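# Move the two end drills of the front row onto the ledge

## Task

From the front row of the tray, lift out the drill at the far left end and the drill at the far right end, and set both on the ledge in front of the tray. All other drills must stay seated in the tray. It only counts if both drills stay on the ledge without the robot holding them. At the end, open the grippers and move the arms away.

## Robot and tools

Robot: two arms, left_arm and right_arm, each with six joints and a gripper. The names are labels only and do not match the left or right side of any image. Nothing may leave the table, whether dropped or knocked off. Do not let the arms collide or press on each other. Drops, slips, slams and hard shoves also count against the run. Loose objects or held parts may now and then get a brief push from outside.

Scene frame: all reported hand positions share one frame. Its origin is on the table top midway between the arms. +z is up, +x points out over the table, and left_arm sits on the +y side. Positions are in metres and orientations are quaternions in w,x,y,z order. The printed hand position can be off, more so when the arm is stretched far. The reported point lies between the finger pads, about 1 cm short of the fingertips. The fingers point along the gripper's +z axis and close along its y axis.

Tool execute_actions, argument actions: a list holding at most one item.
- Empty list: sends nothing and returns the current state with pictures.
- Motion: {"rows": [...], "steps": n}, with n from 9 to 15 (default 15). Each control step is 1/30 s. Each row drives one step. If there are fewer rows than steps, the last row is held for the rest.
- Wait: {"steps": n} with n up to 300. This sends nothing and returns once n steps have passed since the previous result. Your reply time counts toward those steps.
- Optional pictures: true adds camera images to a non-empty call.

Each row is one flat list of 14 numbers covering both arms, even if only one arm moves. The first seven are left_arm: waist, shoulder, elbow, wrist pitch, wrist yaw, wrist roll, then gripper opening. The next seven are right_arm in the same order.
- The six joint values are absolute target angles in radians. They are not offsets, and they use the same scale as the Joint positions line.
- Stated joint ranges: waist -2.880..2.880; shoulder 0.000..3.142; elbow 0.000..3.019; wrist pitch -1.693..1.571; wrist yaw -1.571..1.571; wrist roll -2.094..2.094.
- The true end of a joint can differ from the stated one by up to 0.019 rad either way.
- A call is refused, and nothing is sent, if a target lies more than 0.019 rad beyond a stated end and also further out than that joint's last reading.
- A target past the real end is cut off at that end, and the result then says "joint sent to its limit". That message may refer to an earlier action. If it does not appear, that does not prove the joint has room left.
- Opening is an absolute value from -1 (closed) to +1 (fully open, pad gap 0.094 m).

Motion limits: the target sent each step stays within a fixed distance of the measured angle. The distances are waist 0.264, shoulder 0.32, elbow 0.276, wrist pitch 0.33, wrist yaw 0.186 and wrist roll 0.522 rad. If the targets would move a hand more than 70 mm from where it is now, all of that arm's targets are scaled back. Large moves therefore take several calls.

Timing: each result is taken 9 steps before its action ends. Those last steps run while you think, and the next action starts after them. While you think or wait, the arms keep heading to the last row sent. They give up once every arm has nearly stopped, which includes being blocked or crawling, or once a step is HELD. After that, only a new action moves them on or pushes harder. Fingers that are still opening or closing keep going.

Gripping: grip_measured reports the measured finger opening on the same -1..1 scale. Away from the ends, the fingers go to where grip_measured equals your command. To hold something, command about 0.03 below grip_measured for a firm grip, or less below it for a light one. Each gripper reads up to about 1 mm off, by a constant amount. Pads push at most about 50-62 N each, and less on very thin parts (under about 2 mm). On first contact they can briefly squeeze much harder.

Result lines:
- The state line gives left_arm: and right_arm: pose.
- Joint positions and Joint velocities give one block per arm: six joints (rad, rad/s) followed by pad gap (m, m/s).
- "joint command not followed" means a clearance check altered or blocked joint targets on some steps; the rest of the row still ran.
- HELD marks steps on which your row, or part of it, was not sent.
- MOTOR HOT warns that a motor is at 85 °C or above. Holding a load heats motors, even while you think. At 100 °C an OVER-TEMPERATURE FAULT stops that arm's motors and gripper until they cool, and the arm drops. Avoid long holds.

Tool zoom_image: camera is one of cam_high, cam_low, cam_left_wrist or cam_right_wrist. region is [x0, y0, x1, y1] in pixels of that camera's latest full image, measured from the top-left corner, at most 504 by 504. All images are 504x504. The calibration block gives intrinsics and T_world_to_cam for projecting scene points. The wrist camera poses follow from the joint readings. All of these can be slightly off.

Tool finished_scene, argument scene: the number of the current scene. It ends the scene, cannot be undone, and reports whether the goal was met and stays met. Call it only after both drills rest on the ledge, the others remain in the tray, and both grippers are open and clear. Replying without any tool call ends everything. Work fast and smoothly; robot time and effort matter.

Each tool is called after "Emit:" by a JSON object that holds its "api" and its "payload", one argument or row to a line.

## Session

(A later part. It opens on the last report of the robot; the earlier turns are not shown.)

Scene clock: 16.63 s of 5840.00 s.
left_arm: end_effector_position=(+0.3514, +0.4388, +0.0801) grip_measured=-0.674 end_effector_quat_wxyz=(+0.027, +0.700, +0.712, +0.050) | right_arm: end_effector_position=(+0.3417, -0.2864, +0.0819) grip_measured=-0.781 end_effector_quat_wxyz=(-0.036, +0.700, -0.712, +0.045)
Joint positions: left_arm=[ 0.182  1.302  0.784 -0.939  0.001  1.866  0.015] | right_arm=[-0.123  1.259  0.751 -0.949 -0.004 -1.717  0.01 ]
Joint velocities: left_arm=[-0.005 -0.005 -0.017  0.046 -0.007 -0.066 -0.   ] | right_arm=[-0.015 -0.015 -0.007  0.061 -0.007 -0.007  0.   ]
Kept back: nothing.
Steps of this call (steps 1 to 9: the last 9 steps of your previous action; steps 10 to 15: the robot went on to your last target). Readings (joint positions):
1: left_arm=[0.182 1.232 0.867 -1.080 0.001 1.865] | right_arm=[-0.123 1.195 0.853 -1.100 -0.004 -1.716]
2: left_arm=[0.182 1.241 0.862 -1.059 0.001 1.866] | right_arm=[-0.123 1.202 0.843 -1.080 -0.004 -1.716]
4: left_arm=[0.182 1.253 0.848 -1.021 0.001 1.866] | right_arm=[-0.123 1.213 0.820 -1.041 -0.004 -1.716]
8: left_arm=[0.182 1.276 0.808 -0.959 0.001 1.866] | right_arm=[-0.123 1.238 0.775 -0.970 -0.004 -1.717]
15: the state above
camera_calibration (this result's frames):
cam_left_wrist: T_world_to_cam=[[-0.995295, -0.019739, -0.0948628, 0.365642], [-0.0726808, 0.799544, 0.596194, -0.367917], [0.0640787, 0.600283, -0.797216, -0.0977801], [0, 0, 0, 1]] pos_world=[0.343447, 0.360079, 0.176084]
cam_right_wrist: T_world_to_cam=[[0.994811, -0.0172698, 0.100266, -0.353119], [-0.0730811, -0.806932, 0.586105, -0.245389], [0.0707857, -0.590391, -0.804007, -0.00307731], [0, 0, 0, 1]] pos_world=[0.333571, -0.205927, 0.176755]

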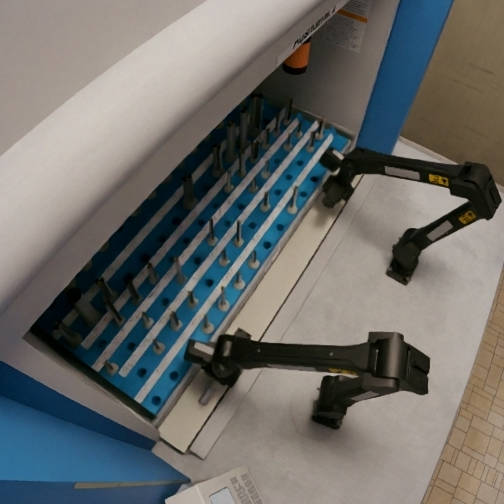

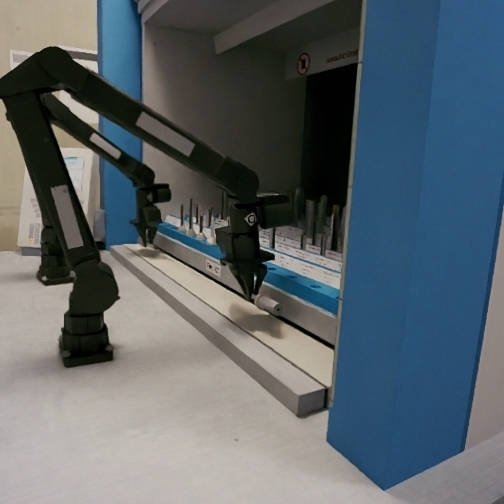

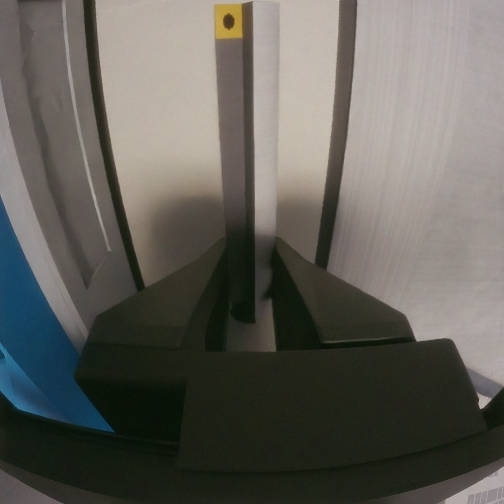

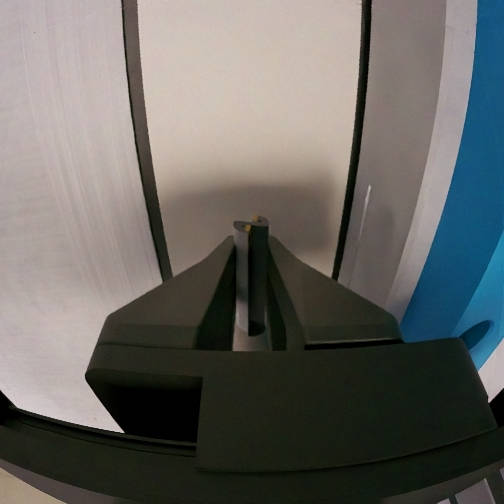

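Emit:
{"api": "execute_actions", "payload": {
  "actions": [
    {"rows":[[0.17,1.295,0.79,-0.9,0,1.88,-0.78,-0.12,1.258,0.75,-0.915,0,-1.73,-0.88],[0.17,1.3,0.783,-0.89,0,1.88,-0.78,-0.12,1.263,0.742,-0.9,0,-1.73,-0.88],[0.17,1.305,0.776,-0.88,0,1.88,-0.78,-0.12,1.268,0.734,-0.89,0,-1.73,-0.88],[0.17,1.31,0.77,-0.87,0,1.88,-0.78,-0.12,1.273,0.726,-0.88,0,-1.73,-0.88],[0.17,1.315,0.764,-0.86,0,1.88,-0.78,-0.12,1.278,0.718,-0.87,0,-1.73,-0.88],[0.17,1.32,0.758,-0.85,0,1.88,-0.78,-0.12,1.283,0.71,-0.86,0,-1.73,-0.88],[0.17,1.325,0.752,-0.84,0,1.88,-0.78,-0.12,1.288,0.702,-0.85,0,-1.73,-0.88]],"steps":10}
  ]
}}

Emit:
{"api": "execute_actions", "payload": {
  "actions": [
    {"steps":13}
  ]
}}

Scene clock: 17.27 s of 5840.00 s.
left_arm: end_effector_position=(+0.3528, +0.4393, +0.0801) grip_measured=-0.674 end_effector_quat_wxyz=(+0.029, +0.700, +0.712, +0.053) | right_arm: end_effector_position=(+0.3430, -0.2866, +0.0820) grip_measured=-0.781 end_effector_quat_wxyz=(-0.037, +0.700, -0.712, +0.047)
Joint positions: left_arm=[ 0.182  1.302  0.783 -0.931  0.001  1.866  0.015] | right_arm=[-0.123  1.259  0.751 -0.942 -0.004 -1.717  0.01 ]
Joint velocities: left_arm=[ 0.005 -0.005 -0.042  0.164 -0.007  0.066  0.   ] | right_arm=[ 0.005 -0.005 -0.032  0.115  0.022 -0.022 -0.001]
Steps of this call (steps 1 to 15: the robot went on to your last target; steps 16 to 18: nothing new was sent; step 19: the first step of this action). Readings (joint positions):
19: the state above

Scene clock: 17.70 s of 5840.00 s.
left_arm: end_effector_position=(+0.3501, +0.4384, +0.0564) grip_measured=-0.674 end_effector_quat_wxyz=(+0.028, +0.700, +0.712, +0.052) | right_arm: end_effector_position=(+0.3342, -0.2851, +0.0538) grip_measured=-0.781 end_effector_quat_wxyz=(-0.033, +0.700, -0.712, +0.041)
Joint positions: left_arm=[ 0.182  1.336  0.741 -0.857  0.001  1.866  0.015] | right_arm=[-0.123  1.293  0.695 -0.868 -0.004 -1.717  0.01 ]
Joint velocities: left_arm=[-0.005  0.005  0.002  0.056 -0.022  0.051  0.001] | right_arm=[ 0.005 -0.015 -0.007  0.002 -0.007 -0.022 -0.001]
Kept back: nothing.
Steps of this call (steps 1 to 9: the last 9 steps of your previous action; steps 10 to 13: the robot went on to your last target). Readings (joint positions):
1: left_arm=[0.182 1.302 0.782 -0.923 0.001 1.866] | right_arm=[-0.123 1.259 0.749 -0.935 -0.004 -1.717]
2: left_arm=[0.182 1.303 0.779 -0.913 0.001 1.866] | right_arm=[-0.123 1.259 0.746 -0.925 -0.004 -1.717]
4: left_arm=[0.182 1.306 0.771 -0.892 0.001 1.866] | right_arm=[-0.123 1.261 0.736 -0.902 -0.004 -1.717]
8: left_arm=[0.182 1.324 0.750 -0.860 0.001 1.866] | right_arm=[-0.123 1.279 0.709 -0.870 -0.004 -1.717]
13: the state above

No clear contact yet; a touch lower.

Emit:
{"api": "execute_actions", "payload": {
  "actions": [
    {"rows":[[0.17,1.345,0.73,-0.81,0,1.88,-0.78,-0.12,1.305,0.68,-0.82,0,-1.73,-0.88]],"steps":9}
  ]
}}

Emit:
{"api": "execute_actions", "payload": {
  "actions": [
    {"steps":9}
  ],
  "pictures": true
}}

Scene clock: 17.93 s of 5840.00 s.
left_arm: end_effector_position=(+0.3508, +0.4387, +0.0565) grip_measured=-0.674 end_effector_quat_wxyz=(+0.029, +0.700, +0.711, +0.053) | right_arm: end_effector_position=(+0.3353, -0.2853, +0.0539) grip_measured=-0.781 end_effector_quat_wxyz=(-0.034, +0.700, -0.712, +0.043)
Joint positions: left_arm=[ 0.182  1.336  0.741 -0.854  0.001  1.866  0.015] | right_arm=[-0.123  1.293  0.695 -0.864 -0.004 -1.717  0.01 ]
Joint velocities: left_arm=[-0.005 -0.005 -0.002  0.017  0.022  0.051 -0.   ] | right_arm=[ 0.015  0.005 -0.007 -0.002  0.007  0.037 -0.001]
Kept back: the last 9 steps of this action.
Steps of this call (steps 1 to 7: the robot went on to your last target). Readings (joint positions):
1: left_arm=[0.182 1.336 0.741 -0.855 0.001 1.866] | right_arm=[-0.123 1.293 0.695 -0.868 -0.004 -1.717]
2: left_arm=[0.182 1.336 0.741 -0.855 0.001 1.866] | right_arm=[-0.123 1.293 0.695 -0.866 -0.004 -1.717]
4: left_arm=[0.182 1.336 0.741 -0.854 0.001 1.866] | right_arm=[-0.123 1.293 0.695 -0.865 -0.004 -1.717]
7: the state above

Scene clock: 18.23 s of 5840.00 s.
left_arm: end_effector_position=(+0.3543, +0.4398, +0.0554) grip_measured=-0.674 end_effector_quat_wxyz=(+0.033, +0.700, +0.711, +0.062) | right_arm: end_effector_position=(+0.3335, -0.2850, +0.0457) grip_measured=-0.781 end_effector_quat_wxyz=(-0.034, +0.700, -0.712, +0.043)
Joint positions: left_arm=[ 0.182  1.337  0.736 -0.83   0.001  1.866  0.015] | right_arm=[-0.123  1.304  0.678 -0.836 -0.004 -1.717  0.01 ]
Joint velocities: left_arm=[-0.005  0.005  0.007 -0.002  0.051 -0.007  0.001] | right_arm=[-0.005 -0.005 -0.002  0.012 -0.051 -0.037 -0.   ]
Kept back: nothing.
Steps of this call (steps 1 to 9: the last 9 steps of your previous action). Readings (joint positions):
1: left_arm=[0.182 1.337 0.739 -0.849 0.001 1.866] | right_arm=[-0.123 1.293 0.693 -0.859 -0.004 -1.717]
2: left_arm=[0.182 1.337 0.737 -0.841 0.001 1.866] | right_arm=[-0.123 1.294 0.689 -0.849 -0.004 -1.717]
4: left_arm=[0.182 1.337 0.736 -0.834 0.001 1.866] | right_arm=[-0.123 1.298 0.684 -0.838 -0.004 -1.717]
8: left_arm=[0.182 1.337 0.736 -0.830 0.001 1.866] | right_arm=[-0.123 1.304 0.679 -0.836 -0.004 -1.717]
9: the state above
camera_calibration (this result's frames):
cam_left_wrist: T_world_to_cam=[[-0.992569, -0.018477, -0.12027, 0.366106], [-0.0875824, 0.794646, 0.600722, -0.346521], [0.0844726, 0.606792, -0.790359, -0.128727], [0, 0, 0, 1]] pos_world=[0.34391, 0.360237, 0.150454]
cam_right_wrist: T_world_to_cam=[[0.995325, -0.0173544, 0.0950068, -0.341333], [-0.0699932, -0.80744, 0.585783, -0.224856], [0.0665463, -0.589694, -0.80488, -0.0291528], [0, 0, 0, 1]] pos_world=[0.325939, -0.204672, 0.140681]

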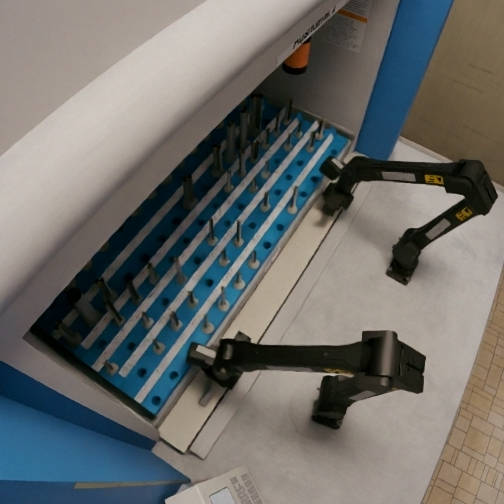

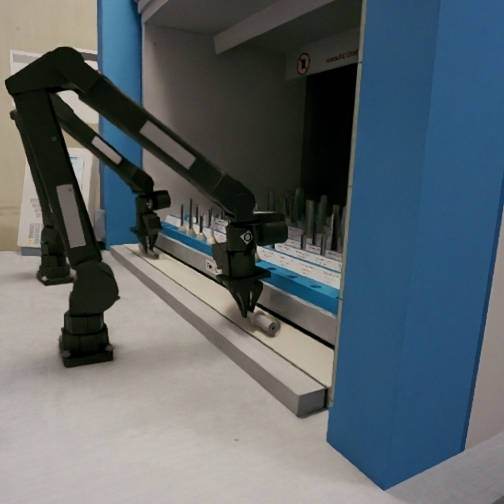

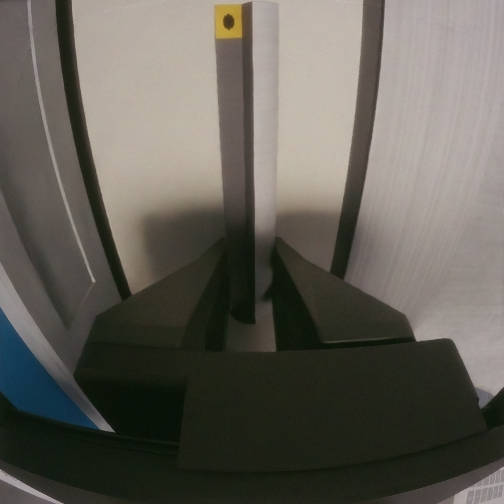

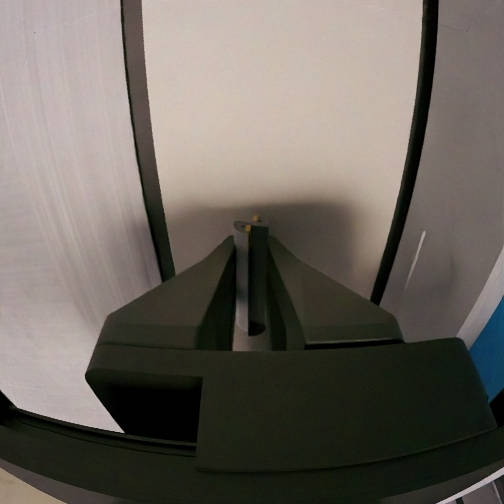

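Emit:
{"api": "execute_actions", "payload": {
  "actions": [
    {"rows":[[0.17,1.335,0.75,-0.83,0,1.88,-0.64,-0.12,1.305,0.68,-0.83,0,-1.73,-0.75],[0.17,1.335,0.75,-0.83,0,1.88,-0.55,-0.12,1.305,0.69,-0.83,0,-1.73,-0.65],[0.17,1.335,0.75,-0.83,0,1.88,-0.35,-0.12,1.305,0.69,-0.83,0,-1.73,-0.45],[0.17,1.335,0.75,-0.83,0,1.88,-0.35,-0.12,1.305,0.69,-0.83,0,-1.73,-0.45],[0.17,1.335,0.75,-0.83,0,1.88,-0.35,-0.12,1.305,0.69,-0.83,0,-1.73,-0.45],[0.17,1.31,0.76,-0.83,0,1.88,-0.35,-0.12,1.28,0.7,-0.83,0,-1.73,-0.45],[0.17,1.29,0.76,-0.84,0,1.88,-0.35,-0.12,1.26,0.7,-0.84,0,-1.73,-0.45],[0.17,1.27,0.76,-0.85,0,1.88,-0.35,-0.12,1.24,0.7,-0.85,0,-1.73,-0.45],[0.17,1.24,0.76,-0.86,0,1.88,-0.35,-0.12,1.21,0.7,-0.86,0,-1.73,-0.45],[0.17,1.21,0.76,-0.87,0,1.88,-0.35,-0.12,1.18,0.7,-0.87,0,-1.73,-0.45],[0.17,1.17,0.76,-0.89,0,1.88,-0.35,-0.12,1.14,0.7,-0.89,0,-1.73,-0.45],[0.17,1.12,0.76,-0.93,0,1.88,-0.35,-0.12,1.09,0.7,-0.92,0,-1.73,-0.45],[0.17,1.06,0.76,-0.99,0,1.88,-0.35,-0.12,1.03,0.7,-0.96,0,-1.73,-0.45],[0.17,1.0,0.76,-1.05,0,1.88,-0.35,-0.12,0.97,0.7,-1.01,0,-1.73,-0.45],[0.17,0.8,0.78,-1.25,0,1.88,-0.35,-0.12,0.8,0.76,-1.2,0,-1.73,-0.45]]}
  ]
}}

Emit:
{"api": "execute_actions", "payload": {
  "actions": [
    {"steps":110}
  ],
  "pictures": true
}}

Scene clock: 19.30 s of 5840.00 s.
left_arm: end_effector_position=(+0.3544, +0.4398, +0.0558) grip_measured=-0.353 end_effector_quat_wxyz=(+0.033, +0.700, +0.711, +0.062) | right_arm: end_effector_position=(+0.3339, -0.2854, +0.0461) grip_measured=-0.453 end_effector_quat_wxyz=(-0.034, +0.700, -0.712, +0.044)
Joint positions: left_arm=[ 0.182  1.335  0.736 -0.83   0.001  1.867  0.03 ] | right_arm=[-0.123  1.303  0.678 -0.835 -0.002 -1.718  0.026]
Joint velocities: left_arm=[-0.005 -0.024 -0.002 -0.007 -0.007 -0.037  0.002] | right_arm=[-0.015 -0.073 -0.017  0.002 -0.022 -0.037  0.003]
Steps of this call (steps 1 to 26: the robot went on to your last target; steps 27 to 32: the first 6 steps of this action). Readings (joint positions):
27: left_arm=[0.182 1.337 0.736 -0.830 0.001 1.866] | right_arm=[-0.123 1.304 0.678 -0.835 -0.004 -1.717]
28: left_arm=[0.182 1.337 0.736 -0.830 0.001 1.866] | right_arm=[-0.123 1.304 0.678 -0.835 -0.003 -1.717]
30: left_arm=[0.182 1.337 0.736 -0.830 0.001 1.867] | right_arm=[-0.123 1.304 0.678 -0.835 -0.003 -1.717]
32: the state above

Scene clock: 22.97 s of 5840.00 s.
left_arm: end_effector_position=(+0.2630, +0.4104, +0.1893) grip_measured=-0.352 end_effector_quat_wxyz=(+0.062, +0.696, +0.706, +0.118) | right_arm: end_effector_position=(+0.2739, -0.2756, +0.1897) grip_measured=-0.451 end_effector_quat_wxyz=(-0.092, +0.693, -0.704, +0.125)
Joint positions: left_arm=[ 0.182  0.803  0.741 -1.242  0.001  1.867  0.03 ] | right_arm=[-0.123  0.801  0.733 -1.191 -0.002 -1.718  0.026]
Joint velocities: left_arm=[ 0.005 -0.015  0.007 -0.022 -0.022 -0.037 -0.001] | right_arm=[-0.024 -0.005  0.007  0.002 -0.007 -0.007 -0.001]
Kept back: nothing.
Steps of this call (steps 1 to 9: the last 9 steps of your previous action; steps 10 to 45: the robot went on to your last target; steps 46 to 110: nothing new was sent). Readings (joint positions):
1: left_arm=[0.182 1.333 0.736 -0.830 0.001 1.867] | right_arm=[-0.123 1.298 0.678 -0.835 -0.002 -1.718]
2: left_arm=[0.182 1.326 0.736 -0.833 0.001 1.867] | right_arm=[-0.123 1.290 0.678 -0.837 -0.002 -1.718]
4: left_arm=[0.182 1.296 0.736 -0.846 0.001 1.867] | right_arm=[-0.123 1.257 0.678 -0.846 -0.002 -1.718]
8: left_arm=[0.182 1.146 0.736 -0.946 0.001 1.867] | right_arm=[-0.123 1.104 0.678 -0.926 -0.002 -1.718]
110: the state above
All arms were judged still, so your last target was given up. Only a new action makes them travel on or press farther. Fingers that are still opening or closing keep moving.
camera_calibration (this result's frames):
cam_left_wrist: T_world_to_cam=[[-0.970985, -0.010372, -0.238917, 0.304478], [-0.159897, 0.771058, 0.616363, -0.385821], [0.177826, 0.636681, -0.750343, -0.0417516], [0, 0, 0, 1]] pos_world=[0.241376, 0.32723, 0.279222]
cam_right_wrist: T_world_to_cam=[[0.956834, -0.009527, 0.290478, -0.319874], [-0.186469, -0.786758, 0.588423, -0.268643], [0.22293, -0.617188, -0.754573, 0.0362508], [0, 0, 0, 1]] pos_world=[0.247892, -0.192031, 0.278346]

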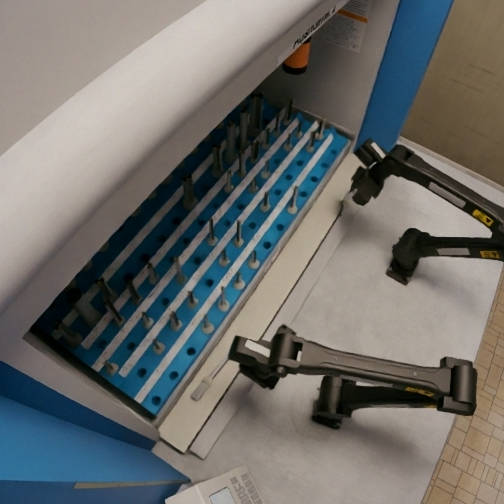

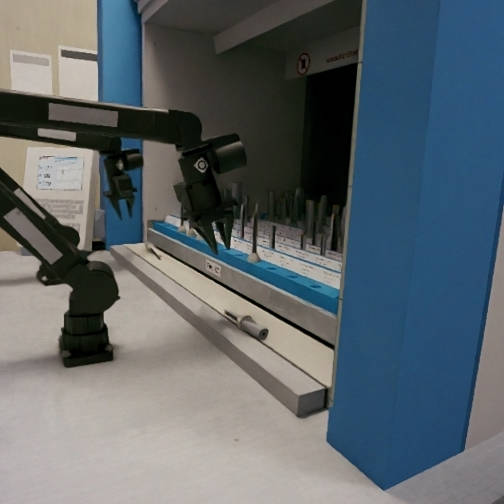

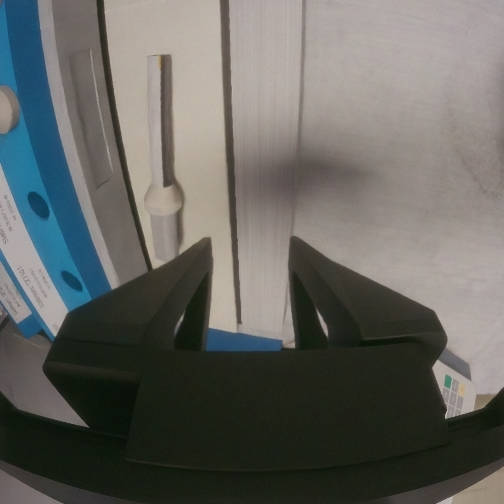

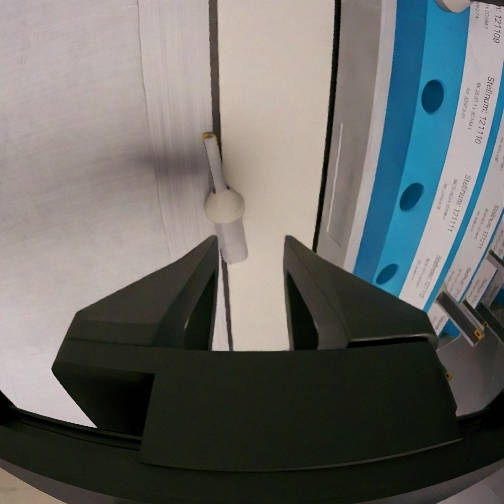

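Emit:
{"api": "finished_scene", "payload": {
  "scene": 2
}}

The scene is finished: the task was done.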